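# Move the orange-labeled carton onto the raised block

## Task

Set the carton bearing the orange label on top of the raised block so that no part of it extends beyond the blue tape outline. The two remaining cartons must stay upright on the low platform, not stacked on each other and not overhanging its edge. Everything must stay in place without any help from the robot, and at the end both cups must have released and the arms must be moved away.

## Robot and tools

ROBOT. Two arms, left_arm and right_arm, each end in a vacuum suction cup with no fingers. The tracked point of each tool is its cup point: the middle of the cup rim (36 mm across) when nothing touches it. The cup opens along the cup point's own +z axis. About 4 cm back from the rim the tool widens, with its body and wrist camera extending up to 9 cm sideways, so watch that clearance near cartons and the block.

FRAME. Reported poses use one world frame. The origin sits on the table surface midway between the arms, +z is up, +x points out across the table, and left_arm is on the +y side. The arm names do not match left or right in any picture. Positions are in metres and orientations are quaternions in w,x,y,z order. Printed positions can be a little off, more so at long reach. Joint ranges (rad): left elbow 0.000 to 3.142, right elbow -3.142 to 0.000, left shoulder pan -3.142 to 3.142, right shoulder pan 0.000 to 6.283, wrist 1 -4.712 to 1.571 on both arms, other joints about ±6.283.

execute_actions(actions). actions is a list of actions run one after another. Each action holds up to 15 rows. Each row lasts one control step (1/30 s), and if there are fewer than 15 rows the last one repeats, so one action is 0.5 s. Every row has 14 numbers in [-1, 1]: left dx, dy, dz, rx, ry, rz, left suction, then right dx, dy, dz, rx, ry, rz, right suction. Both arms always appear. The six motion numbers are an offset, not a pose: they are measured from where that cup point was when the action began (for a call's first action, the pose in the latest result), expressed in the cup point's own axes. Rows do not add up; each is counted from that same start. 1.0 equals 0.6 m or 180 degrees; rx, ry, rz form a single rotation vector. Suction above 0.01 means on, 0.01 or less means off, and it keeps its setting, so resend the current value for a cup you want unchanged. An empty list just returns state and images.

LIMITS ON MOTION. Each step, the commanded pose is trimmed to at most 100 mm and 16 degrees from the measured pose, so distant goals need several actions; after an action an arm stops at its last trimmed pose. Motion lags commands by about 0.17 s, and joints have speed and acceleration caps. If position and orientation cannot both be met, position wins.

move(target, speed, stop_force, blocking). target is one 14-number row in the same layout: offsets in each cup point's own axes from the pose shown in the scene's latest result, plus each suction value (sent at the start, not awaited). Both cup points travel straight lines that finish together, taking 0.5 to 10 s; anything longer is cut off at 10 s. There is no obstacle or arm-to-arm avoidance, and the tool can lag, wander or overspeed, especially with an arm almost straight. speed is in m/s, 0.002 to 0.5, default 0.25; turning is capped at twice that in rad/s. stop_force is in N, 9 to 40, shared by both arms, allowed only after 0.2 s of scene time, not with blocking=false. It ends an arm's path when the wrist sensor reads that much added resistance against the motion for 2 steps, or saturates; the arm then backs up to where it was 2 steps before and holds. The press can briefly reach twice the value and settles within about a second. Use it only with slow speeds and without rotating the cup, and omit it when pulling a cup off a surface. A nearly stationary arm (within 1.5 mm and 0.5 degrees) stops only at sensor saturation, and contact above the wrist sensor goes unnoticed. blocking=false returns after 0.5 s while motion continues; until a result shows the move ended, other motion calls are refused, so use wait or stop.

The move result adds a 'move:' line with each arm's ending: done, off_target, moving, held, fault, or contact (contact takes precedence). held means a check stopped the final step; limits=paced means the commanded pose was trimmed; limits=held means some steps were blocked and the arm may then surge. It also gives each cup's distance from its target. An arm not named ended done.

wait(seconds), 0 to 10: both arms keep their last command; a running move continues and the wait ends early when it does. stop(): brakes a running move, needing some room. zoom_image(camera, region): region is [x0, y0, x1, y1] in pixels of that camera's last image, at most 504 by 504. finished_scene(scene): ends the numbered scene for good after the last command is held and reports success; answering without a tool call also ends everything.

CAMERAS. cam_head_left, cam_head_right, cam_high, cam_low (672x504, pinhole with radial distortion) and cam_left_wrist, cam_right_wrist (616x616 fisheye). Calibration gives K, D and T_world_to_cam for each; real cameras may deviate slightly.

RESULT LINES. Per arm: cup point pose and velocities, 'Hand target' (where the controller is steering), possible 'pose unreachable' notes, joint positions and torques (noisy, offset, not used for fault judgement), Wrist force and Wrist torque in the tool's own axes (force points from the touched surface into the arm, saturates near 50 N, offset up to about 4 N; 'no reading' is harmless), suction_measured (near 0 with no seal, 0.83 or more when airtight), and part_present (1 once suction reaches 0.50, back to 0 below 0.45).

GRIPPING. Turn suction on and press the whole rim flat onto a smooth face of the carton, away from its edges, holes and seams. Under vacuum the cup shortens, so a held item rides up to 12 mm nearer the tool. Vacuum alone may lift a resting carton. To release, set the carton down on its support, then switch suction off; the cup may still touch until it is 15 mm away. If the cup seals to the table, switch suction off.

AVOID. Joint load limits are 138 N m for shoulder and elbow joints and 25.7 N m for wrist joints, including held weight; reaching one, or 150 N of outside force, stops that arm for 10 seconds and drops the rest of the call. Arms are stiff, so aiming even slightly into a firm surface can fault. Do not let the arms collide or press on each other. Knocking anything off the table fails the job; drops, slams and hard pushes are penalized. Loose objects may get nudged occasionally. Holding loads heats motors: MOTOR HOT at 70 °C, braking OVER-TEMPERATURE FAULT at 85 °C. The simulation keeps running while you think. To keep an arm still, send the offset back to its desired pose in a reply's first call and zeros afterwards.

Each tool is called by a JSON object that holds its "op" and its "data", one argument or row to a line.

## Session

{"op": "execute_actions", "data": {
  "actions": []
}}

Scene clock: 0.00 s.
left_arm: end_effector_position=(+0.4616, +0.5404, +0.4096) suction_measured=0.00 part_present=0 end_effector_quat_wxyz=(+0.000, -0.060, +0.998, +0.000) end_effector_velocity=(-0.000, -0.000, -0.000) end_effector_angular_velocity=(-0.000, +0.001, +0.000) | right_arm: end_effector_position=(+0.4410, -0.5085, +0.4091) suction_measured=0.01 part_present=0 end_effector_quat_wxyz=(+0.000, +0.061, +0.998, +0.000) end_effector_velocity=(+0.000, +0.000, +0.001) end_effector_angular_velocity=(-0.000, -0.002, +0.001)
Joint positions: left_arm=[-0.315 -1.746  1.517 -1.342 -1.57   1.255] | right_arm=[ 3.458 -1.394 -1.519 -1.798  1.571  1.887]
Joint velocities: left_arm=[-0.    -0.     0.001  0.    -0.    -0.   ] | right_arm=[ 0.001  0.     0.001  0.    -0.001 -0.   ]
Joint torques (N m, as the arm reports them, + toward a larger angle): no reading
Motor temperatures (°C, as the motors report them): left_arm=[28 27 27 33 32 30] | right_arm=[28 26 27 32 36 43]
Wrist force (N, on the end effector, along its own x y z axes, offset not removed): no reading
Wrist torque (N m, same axes, about the end effector's origin, offset not removed): no reading
Hand target (left_arm): +0.462, +0.540, +0.410; +0.000, -0.060, +0.998, +0.000
Hand target (right_arm): +0.441, -0.508, +0.409; +0.000, +0.061, +0.998, +0.000
camera_calibration (this result's frames):
cam_right_wrist: T_world_to_cam=[[-0.0836366, -0.996472, 0.00691276, -0.476517], [-0.908047, 0.0790684, 0.411338, 0.297698], [-0.410434, 0.0281258, -0.911457, 0.630036], [0, 0, 0, 1]] pos_world=[0.489057, -0.516095, 0.45509]

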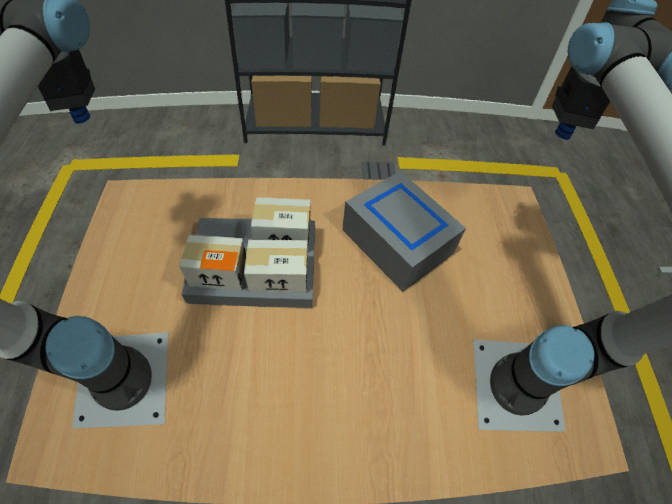

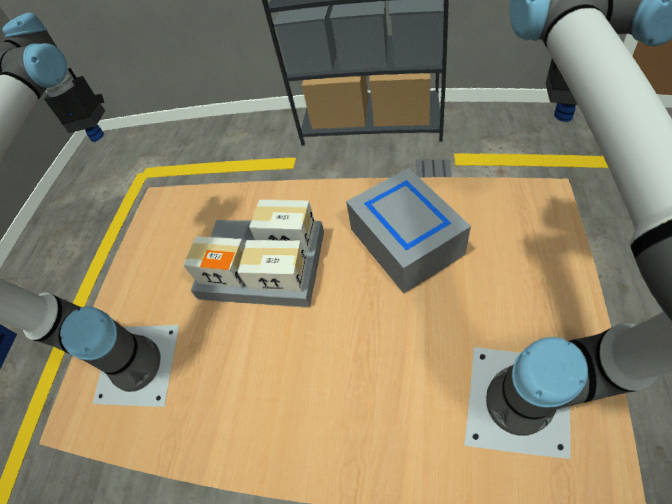

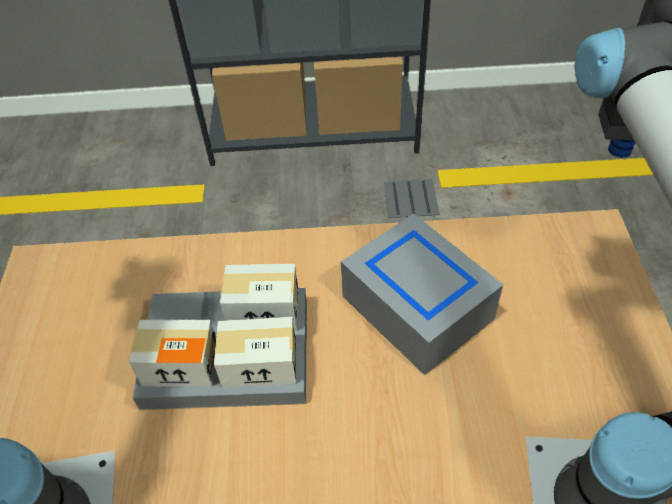

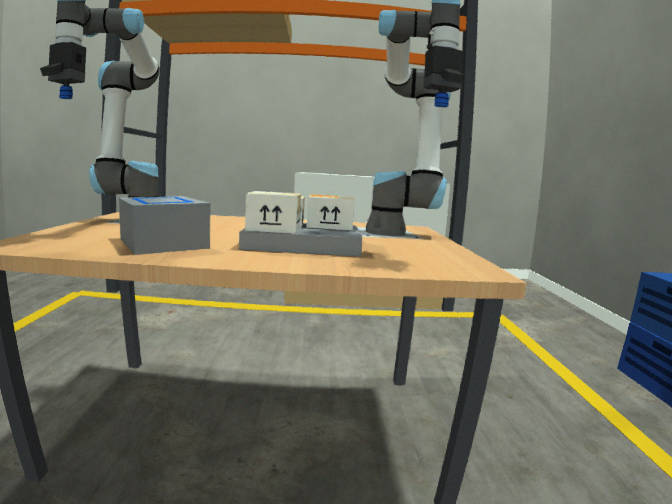

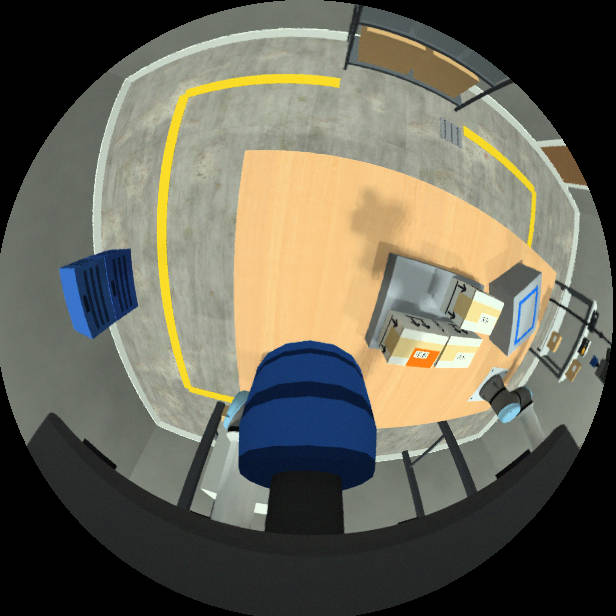

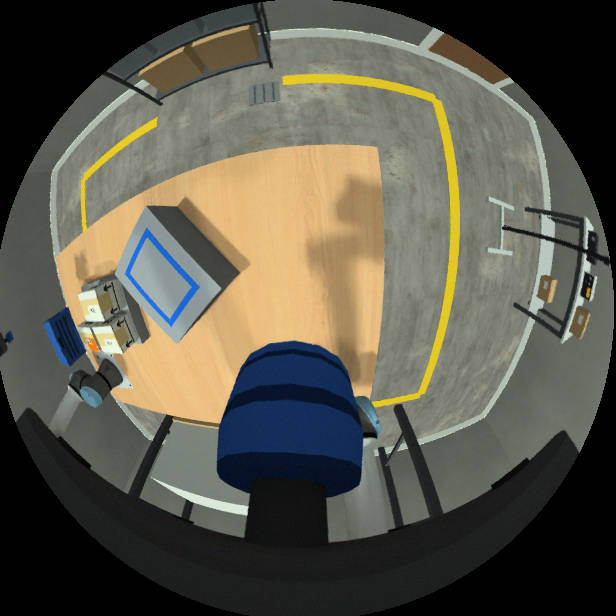

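{"op": "move", "data": {
  "target": [0.3,-0.4,0.4,0,0,0,1,0,0,0,0,0,0,0]
}}

{"op": "move", "data": {
  "target": [0,0,0.15,0,0,0,1,0,0,0,0,0,0,0],
  "speed": 0.02,
  "stop_force": 10
}}

{"op": "move", "data": {
  "target": [0,0,-0.25,0,0,0,1,0,0,0,0,0,0,0]
}}

Scene clock: 2.40 s.
left_arm: end_effector_position=(+0.3121, +0.2804, +0.1697) suction_measured=0.00 part_present=0 end_effector_quat_wxyz=(+0.000, -0.060, +0.998, -0.000) end_effector_velocity=(+0.000, -0.001, -0.001) end_effector_angular_velocity=(+0.000, -0.001, +0.001) | right_arm: end_effector_position=(+0.4410, -0.5085, +0.4091) suction_measured=0.01 part_present=0 end_effector_quat_wxyz=(+0.000, +0.061, +0.998, +0.000) end_effector_velocity=(+0.000, +0.001, +0.001) end_effector_angular_velocity=(+0.000, -0.001, +0.002)
Joint positions: left_arm=[-1.162 -1.933  2.27  -1.908 -1.57   0.408] | right_arm=[ 3.458 -1.394 -1.519 -1.798  1.571  1.887]
Joint velocities: left_arm=[-0.003  0.003  0.001 -0.004  0.001 -0.004] | right_arm=[ 0.001  0.     0.001  0.    -0.    -0.   ]
Joint torques (N m, as the arm reports them, + toward a larger angle): left_arm=[-13.31  -1.89 -15.78  -4.59   1.1   -2.32] | right_arm=[ 0.8  15.81 21.95  2.24  0.06 -0.1 ]
Motor temperatures (°C, as the motors report them): left_arm=[28 27 27 33 32 30] | right_arm=[28 26 27 32 36 43]
Wrist force (N, on the end effector, along its own x y z axes, offset not removed): left_arm=[0.0 1.2 -0.5] | right_arm=[1.0 -0.7 0.0]
Wrist torque (N m, same axes, about the end effector's origin, offset not removed): left_arm=[0.42 -0.19 -0.03] | right_arm=[-0.06 -0.25 0.01]
Hand target (left_arm): +0.312, +0.280, +0.170; +0.000, -0.060, +0.998, -0.000
Hand target (right_arm): +0.441, -0.508, +0.409; +0.000, +0.061, +0.998, +0.000
Off the commanded pose (left_arm): 0.001 m, 0 deg.
Off the commanded pose (right_arm): 0.000 m, 0 deg.
move: done
camera_calibration (this result's frames):
cam_left_wrist: T_world_to_cam=[[0.138042, -0.989007, -0.0530055, 0.244511], [-0.897704, -0.147548, 0.41516, 0.274974], [-0.418417, -0.00972609, -0.908203, 0.351916], [0, 0, 0, 1]] pos_world=[0.36034, 0.285818, 0.218413]
cam_right_wrist: T_world_to_cam=[[-0.0836367, -0.996472, 0.0069128, -0.476517], [-0.908047, 0.0790684, 0.411338, 0.297698], [-0.410434, 0.0281258, -0.911457, 0.630036], [0, 0, 0, 1]] pos_world=[0.489057, -0.516095, 0.45509]

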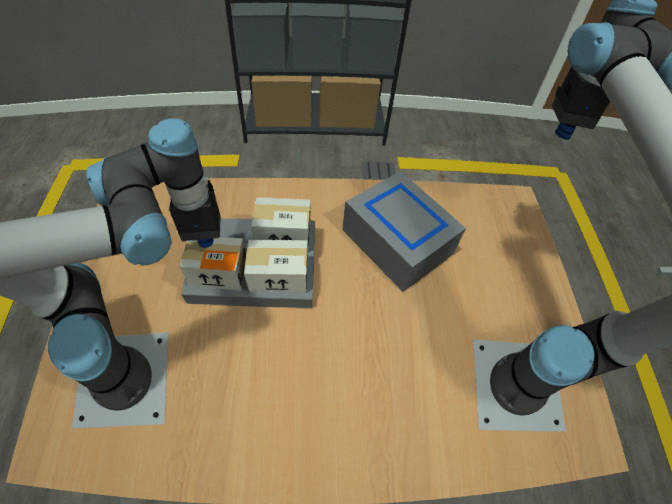

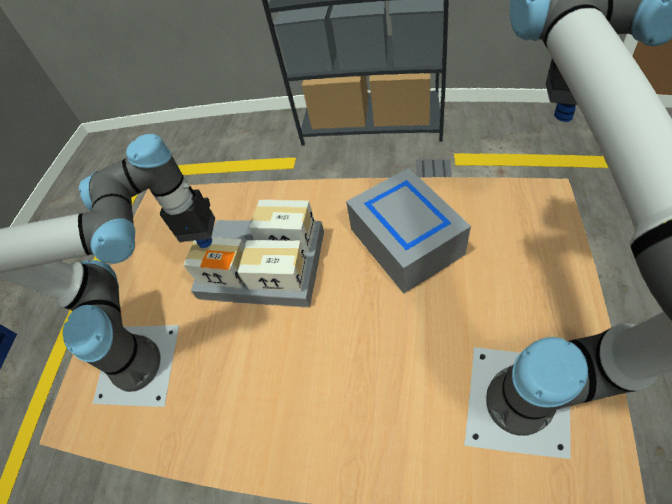

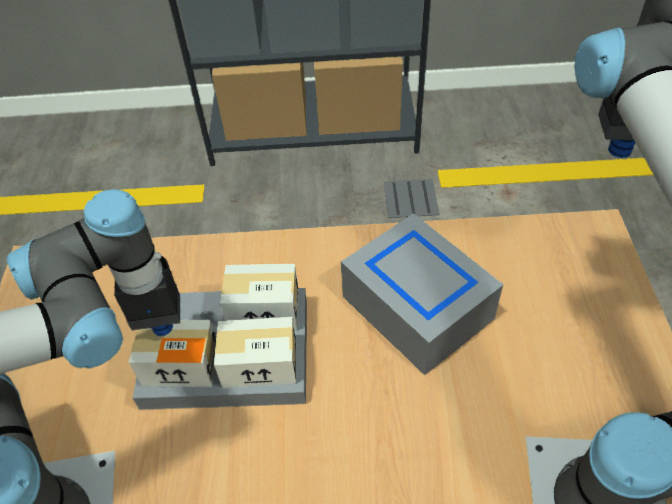

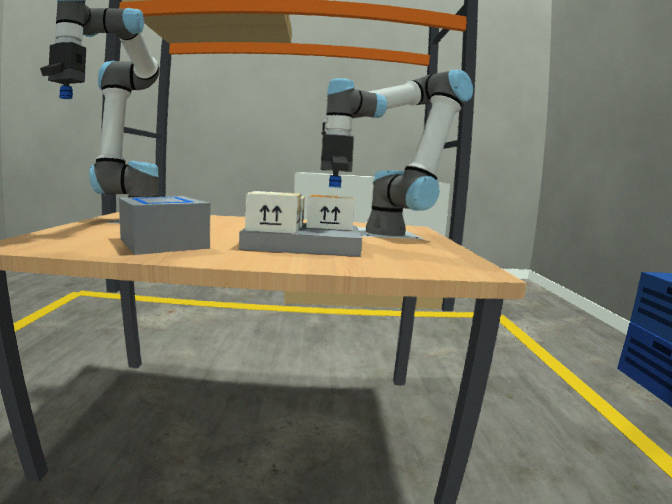

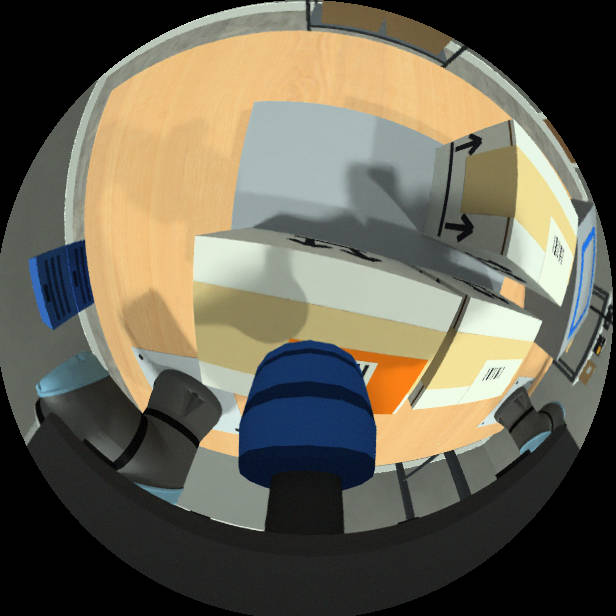

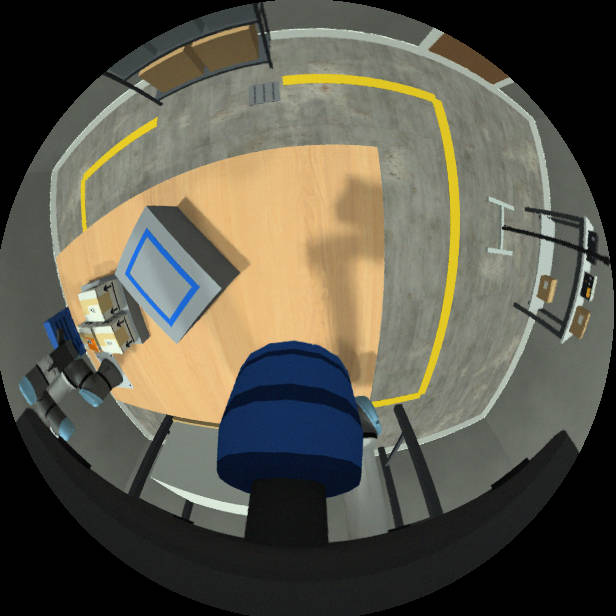

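Scene clock: 14.87 s.
left_arm: end_effector_position=(+0.3127, +0.2792, +0.1259) suction_measured=0.91 part_present=1 end_effector_quat_wxyz=(+0.001, -0.060, +0.998, -0.002) end_effector_velocity=(-0.000, -0.000, +0.000) end_effector_angular_velocity=(+0.000, -0.001, -0.001) | right_arm: end_effector_position=(+0.4410, -0.5085, +0.4091) suction_measured=0.01 part_present=0 end_effector_quat_wxyz=(+0.000, +0.061, +0.998, +0.000) end_effector_velocity=(+0.000, -0.000, +0.000) end_effector_angular_velocity=(+0.000, -0.001, -0.000)
Joint positions: left_arm=[-1.162 -1.877  2.359 -2.058 -1.57   0.408] | right_arm=[ 3.458 -1.394 -1.519 -1.798  1.571  1.887]
Joint velocities: left_arm=[-0.001 -0.    -0.    -0.     0.001  0.   ] | right_arm=[-0.     0.    -0.     0.001  0.    -0.   ]
Joint torques (N m, as the arm reports them, + toward a larger angle): left_arm=[  0.19  -6.84 -20.28  -2.67  -0.2    0.09] | right_arm=[ 1.27 16.39 22.09  2.11  0.18  0.05]
Motor temperatures (°C, as the motors report them): left_arm=[28 27 27 33 32 30] | right_arm=[28 26 27 32 36 43]
Wrist force (N, on the end effector, along its own x y z axes, offset not removed): left_arm=[0.6 8.4 -26.6] | right_arm=[0.2 -0.5 -0.4]
Wrist torque (N m, same axes, about the end effector's origin, offset not removed): left_arm=[0.26 0.10 0.16] | right_arm=[0.00 -0.08 0.05]
Hand target (left_arm): +0.313, +0.279, +0.126; +0.001, -0.060, +0.998, -0.002
Hand target (right_arm): +0.441, -0.508, +0.409; +0.000, +0.061, +0.998, +0.000
Off the commanded pose (left_arm): 0.046 m, 0 deg.
Off the commanded pose (right_arm): 0.000 m, 0 deg.
FORCE FAULT: contact force on the left arm reached its limit, and that arm stopped for 10 seconds. The contact can be on any part of that arm, not only on its tool. That time counts as 19 of the actions that you can send in this scene. That arm's remaining commands of this call were not run. That arm holds still and accepts commands again. Move the arm away from the contact; if what it grips holds it there, let go first. Pushing or pulling that hard again can fault the arm again.
move: fault (left_arm; stop_force had ended the path)
camera_calibration (this result's frames):
cam_left_wrist: T_world_to_cam=[[0.138185, -0.989216, -0.04854, 0.240373], [-0.898688, -0.145835, 0.413633, 0.29358], [-0.416252, -0.0135356, -0.909149, 0.312977], [0, 0, 0, 1]] pos_world=[0.360898, 0.284832, 0.174776]
cam_right_wrist: T_world_to_cam=[[-0.0836366, -0.996472, 0.00691281, -0.476517], [-0.908047, 0.0790684, 0.411338, 0.297698], [-0.410434, 0.0281258, -0.911457, 0.630036], [0, 0, 0, 1]] pos_world=[0.489057, -0.516095, 0.45509]

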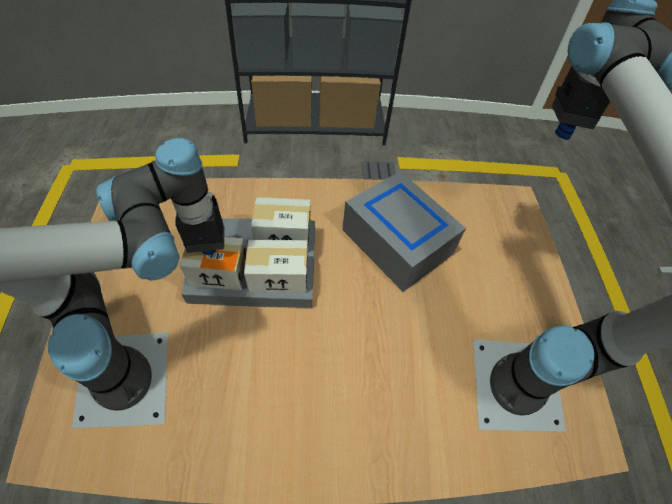

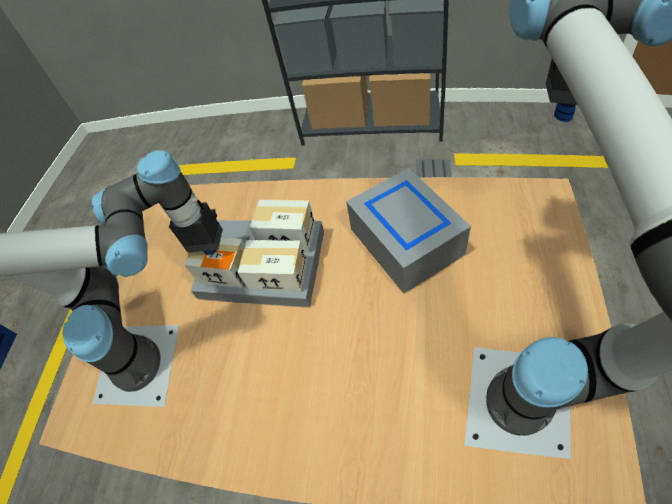

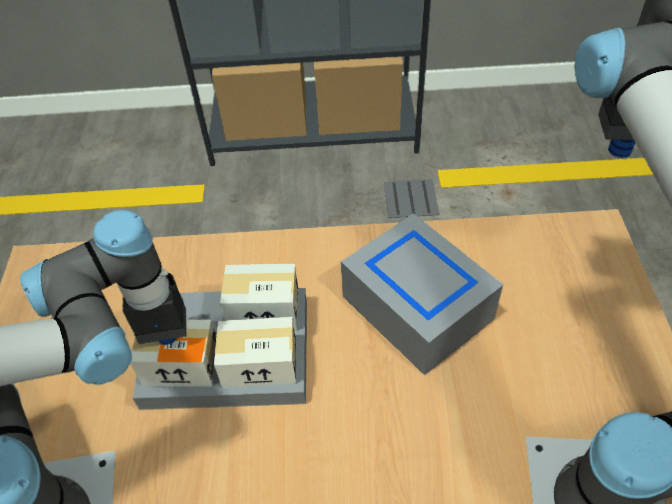

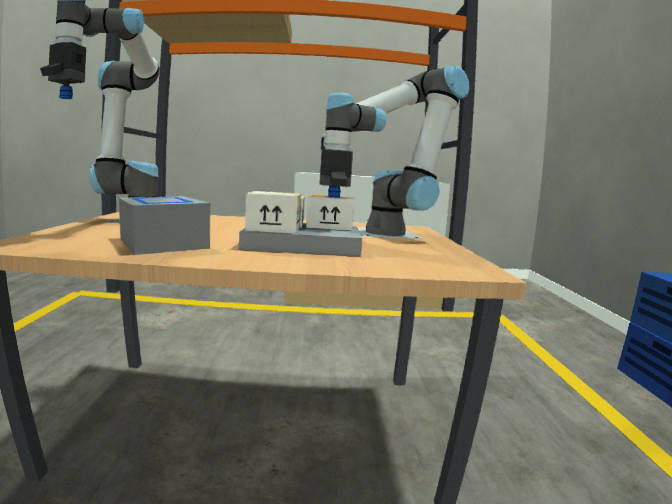

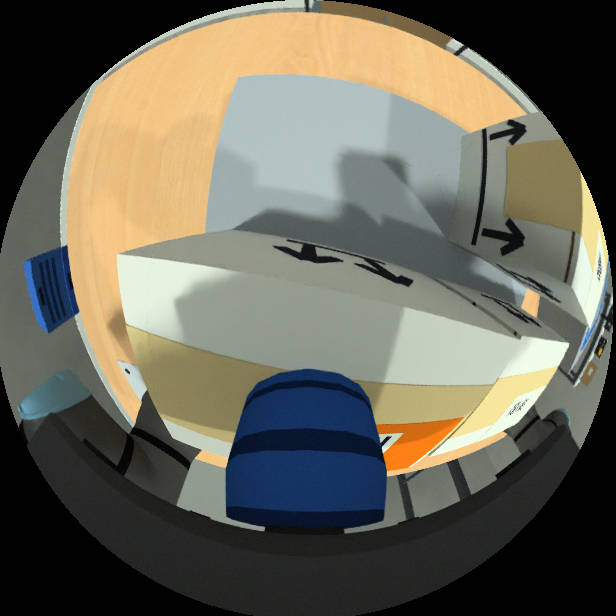

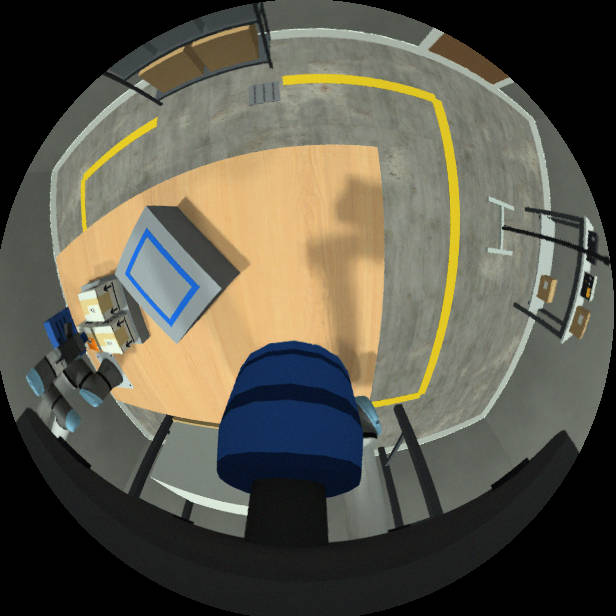

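not run: a fault stop came before this call.

{"op": "move", "data": {
  "target": [0,0,-0.25,0,0,0,1,0,0,0,0,0,0,0]
}}

{"op": "move", "data": {
  "target": [-0.1,-0.82,0,0,0,0.28,1,0,0,0,0,0,0,0]
}}

Scene clock: 16.13 s.
left_arm: end_effector_position=(+0.3123, +0.2801, +0.2758) suction_measured=0.91 part_present=1 end_effector_quat_wxyz=(+0.002, -0.060, +0.998, -0.002) end_effector_velocity=(+0.000, -0.000, +0.003) end_effector_angular_velocity=(+0.000, +0.001, +0.000) | right_arm: end_effector_position=(+0.4410, -0.5085, +0.4091) suction_measured=0.01 part_present=0 end_effector_quat_wxyz=(+0.000, +0.061, +0.998, +0.000) end_effector_velocity=(-0.000, +0.000, +0.000) end_effector_angular_velocity=(+0.000, -0.001, +0.001)
Joint positions: left_arm=[-1.162 -1.991  2.028 -1.614 -1.57   0.409] | right_arm=[ 3.458 -1.394 -1.519 -1.798  1.571  1.887]
Joint velocities: left_arm=[ 0.     0.001 -0.007  0.007 -0.    -0.   ] | right_arm=[ 0.     0.     0.001 -0.     0.    -0.001]
Joint torques (N m, as the arm reports them, + toward a larger angle): left_arm=[-12.81  -1.29 -34.27  -1.22   1.13  -2.1 ] | right_arm=[ 0.98 15.7  21.87  2.18  0.15 -0.03]
Motor temperatures (°C, as the motors report them): left_arm=[28 27 27 33 32 30] | right_arm=[28 26 27 32 36 43]
Wrist force (N, on the end effector, along its own x y z axes, offset not removed): left_arm=[-1.6 0.6 3.7] | right_arm=[0.8 -0.7 0.8]
Wrist torque (N m, same axes, about the end effector's origin, offset not removed): left_arm=[0.33 0.11 0.01] | right_arm=[-0.01 -0.26 0.05]
Hand target (left_arm): +0.312, +0.280, +0.276; +0.001, -0.060, +0.998, -0.002
Hand target (right_arm): +0.441, -0.508, +0.409; +0.000, +0.061, +0.998, +0.000
Off the commanded pose (left_arm): 0.000 m, 0 deg.
Off the commanded pose (right_arm): 0.000 m, 0 deg.
move: done
camera_calibration (this result's frames):
cam_left_wrist: T_world_to_cam=[[0.138188, -0.989224, -0.0483734, 0.248516], [-0.898724, -0.14577, 0.413578, 0.23132], [-0.416173, -0.0136774, -0.909183, 0.449053], [0, 0, 0, 1]] pos_world=[0.360434, 0.285699, 0.324624]
cam_right_wrist: T_world_to_cam=[[-0.0836367, -0.996472, 0.00691283, -0.476517], [-0.908047, 0.0790685, 0.411338, 0.297698], [-0.410434, 0.0281258, -0.911457, 0.630036], [0, 0, 0, 1]] pos_world=[0.489057, -0.516095, 0.45509]

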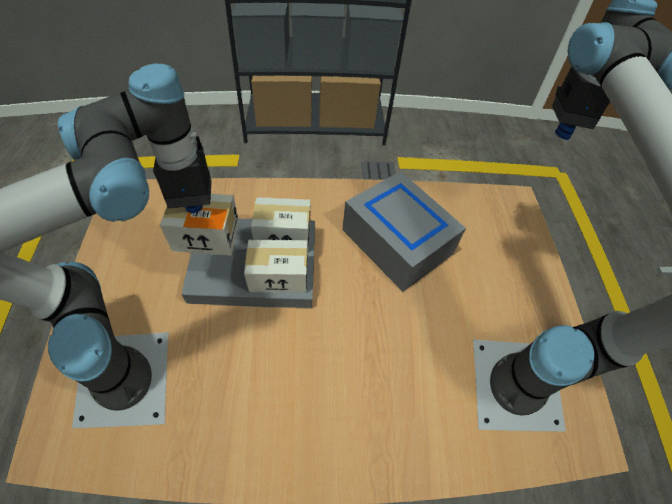

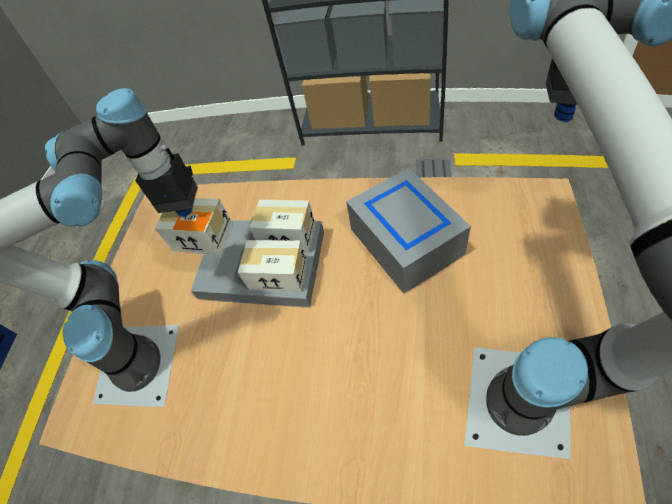

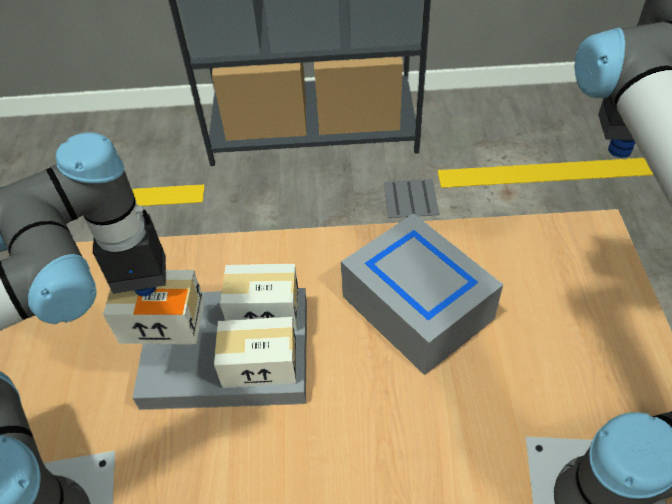

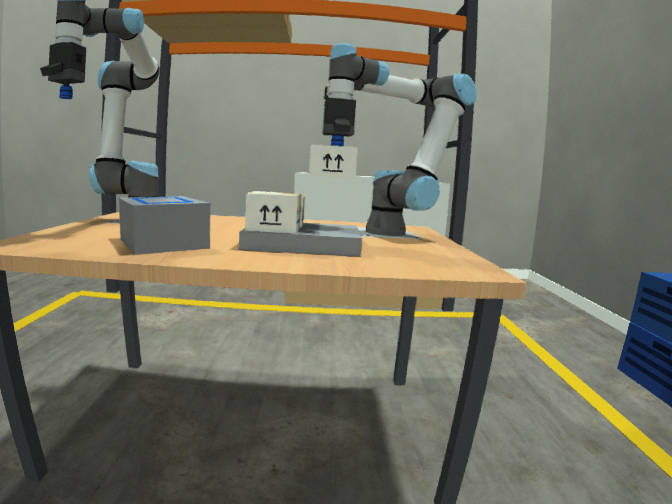

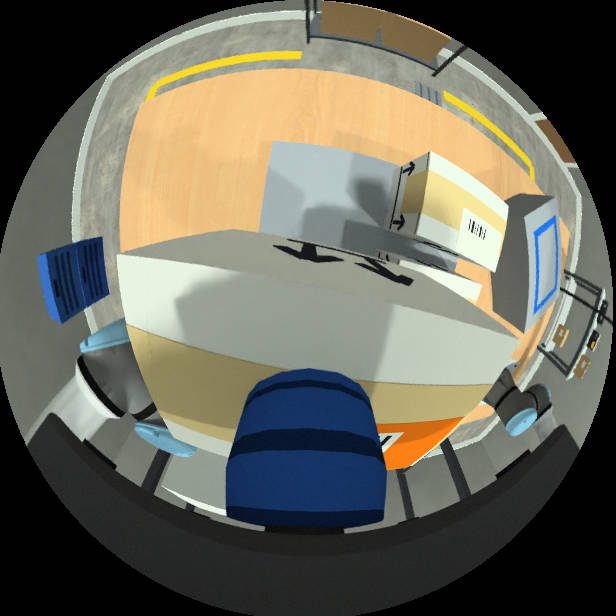

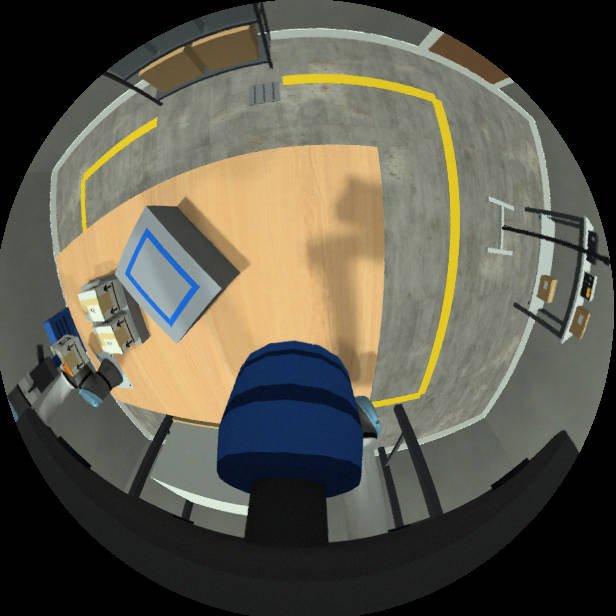

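Scene clock: 18.80 s.
left_arm: end_effector_position=(+0.4306, -0.2009, +0.2782) suction_measured=0.91 part_present=1 end_effector_quat_wxyz=(+0.003, +0.371, +0.929, -0.002) end_effector_velocity=(+0.000, -0.003, +0.001) end_effector_angular_velocity=(+0.009, +0.003, -0.002) | right_arm: end_effector_position=(+0.4410, -0.5085, +0.4091) suction_measured=0.01 part_present=0 end_effector_quat_wxyz=(+0.000, +0.061, +0.998, +0.000) end_effector_velocity=(-0.000, -0.001, -0.000) end_effector_angular_velocity=(-0.000, +0.001, -0.002)
Joint positions: left_arm=[-1.34  -0.799  0.618 -1.395 -1.569  1.11 ] | right_arm=[ 3.458 -1.394 -1.519 -1.798  1.571  1.887]
Joint velocities: left_arm=[-0.001  0.021 -0.042  0.03  -0.     0.001] | right_arm=[-0.002 -0.    -0.    -0.001 -0.     0.   ]
Joint torques (N m, as the arm reports them, + toward a larger angle): left_arm=[ 11.93 -50.69 -32.99  -1.67  -1.71   2.26] | right_arm=[ 1.21 15.4  21.73  2.13  0.14  0.08]
Motor temperatures (°C, as the motors report them): left_arm=[28 27 27 33 32 30] | right_arm=[28 26 27 32 36 43]
Wrist force (N, on the end effector, along its own x y z axes, offset not removed): left_arm=[-1.5 -0.8 4.3] | right_arm=[-0.8 0.8 0.3]
Wrist torque (N m, same axes, about the end effector's origin, offset not removed): left_arm=[0.07 0.02 0.05] | right_arm=[0.22 0.01 0.05]
Hand target (left_arm): +0.431, -0.201, +0.278; +0.002, +0.371, +0.929, -0.001
Hand target (right_arm): +0.441, -0.508, +0.409; +0.000, +0.061, +0.998, +0.000
Off the commanded pose (left_arm): 0.000 m, 0 deg.
Off the commanded pose (right_arm): 0.000 m, 0 deg.
move: done
camera_calibration (this result's frames):
cam_left_wrist: T_world_to_cam=[[-0.673753, -0.737151, -0.0516287, 0.157616], [-0.687342, 0.599508, 0.410062, 0.326183], [-0.271326, 0.311767, -0.910595, 0.49733], [0, 0, 0, 1]] pos_world=[0.465333, -0.234414, 0.327248]
cam_right_wrist: T_world_to_cam=[[-0.0836366, -0.996472, 0.00691274, -0.476517], [-0.908047, 0.0790684, 0.411338, 0.297698], [-0.410434, 0.0281259, -0.911456, 0.630036], [0, 0, 0, 1]] pos_world=[0.489057, -0.516095, 0.45509]

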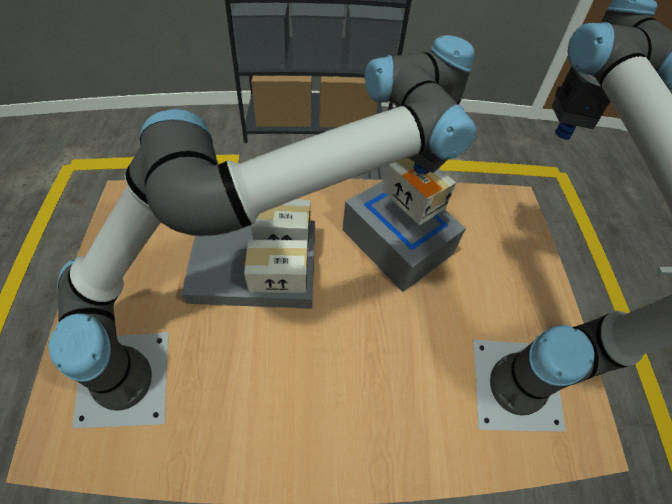

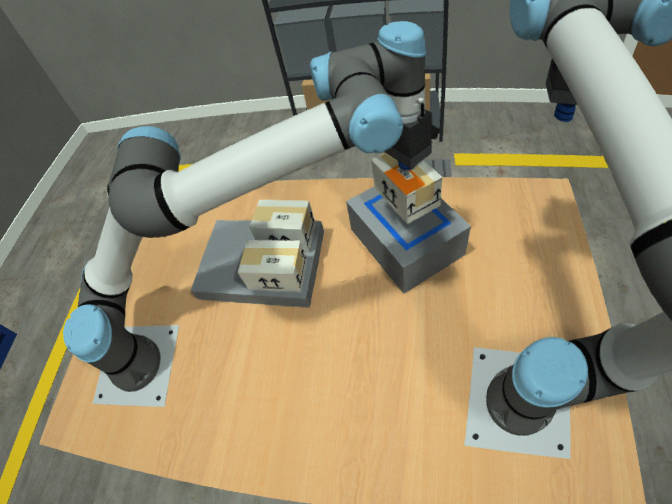

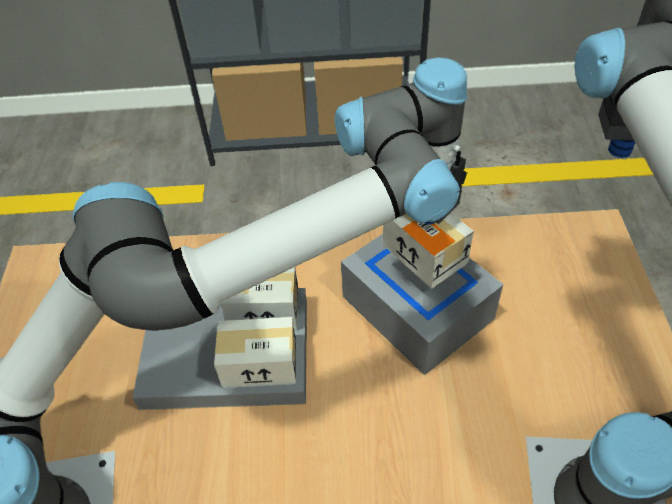

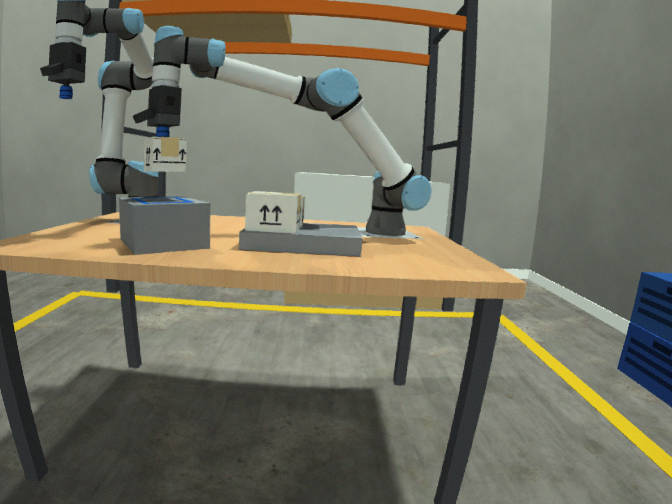

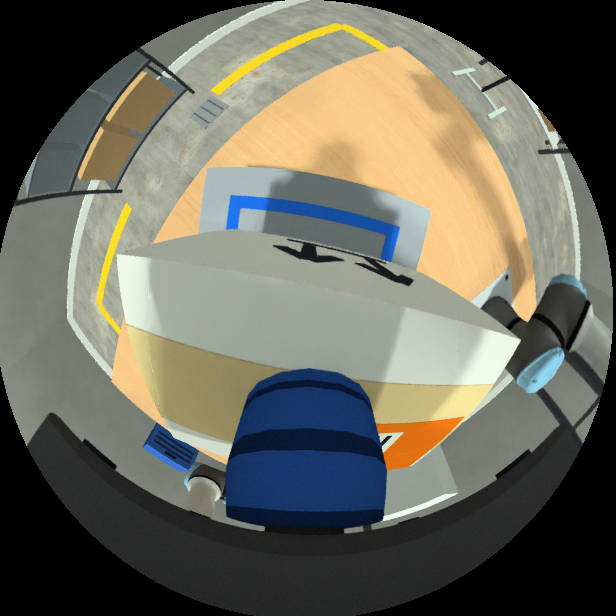

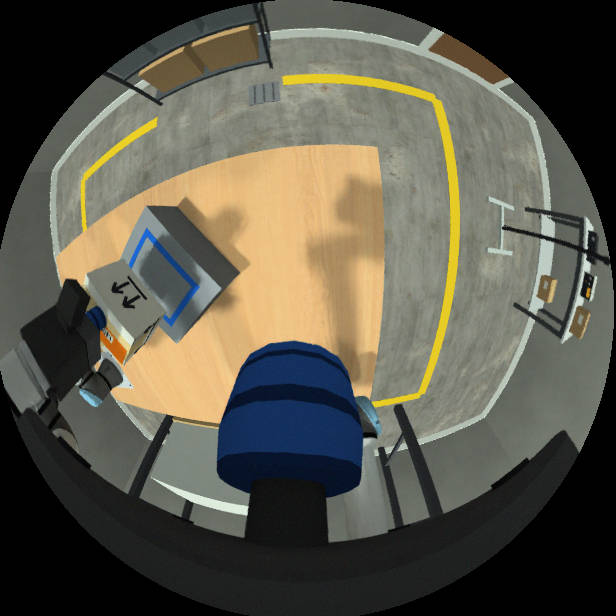

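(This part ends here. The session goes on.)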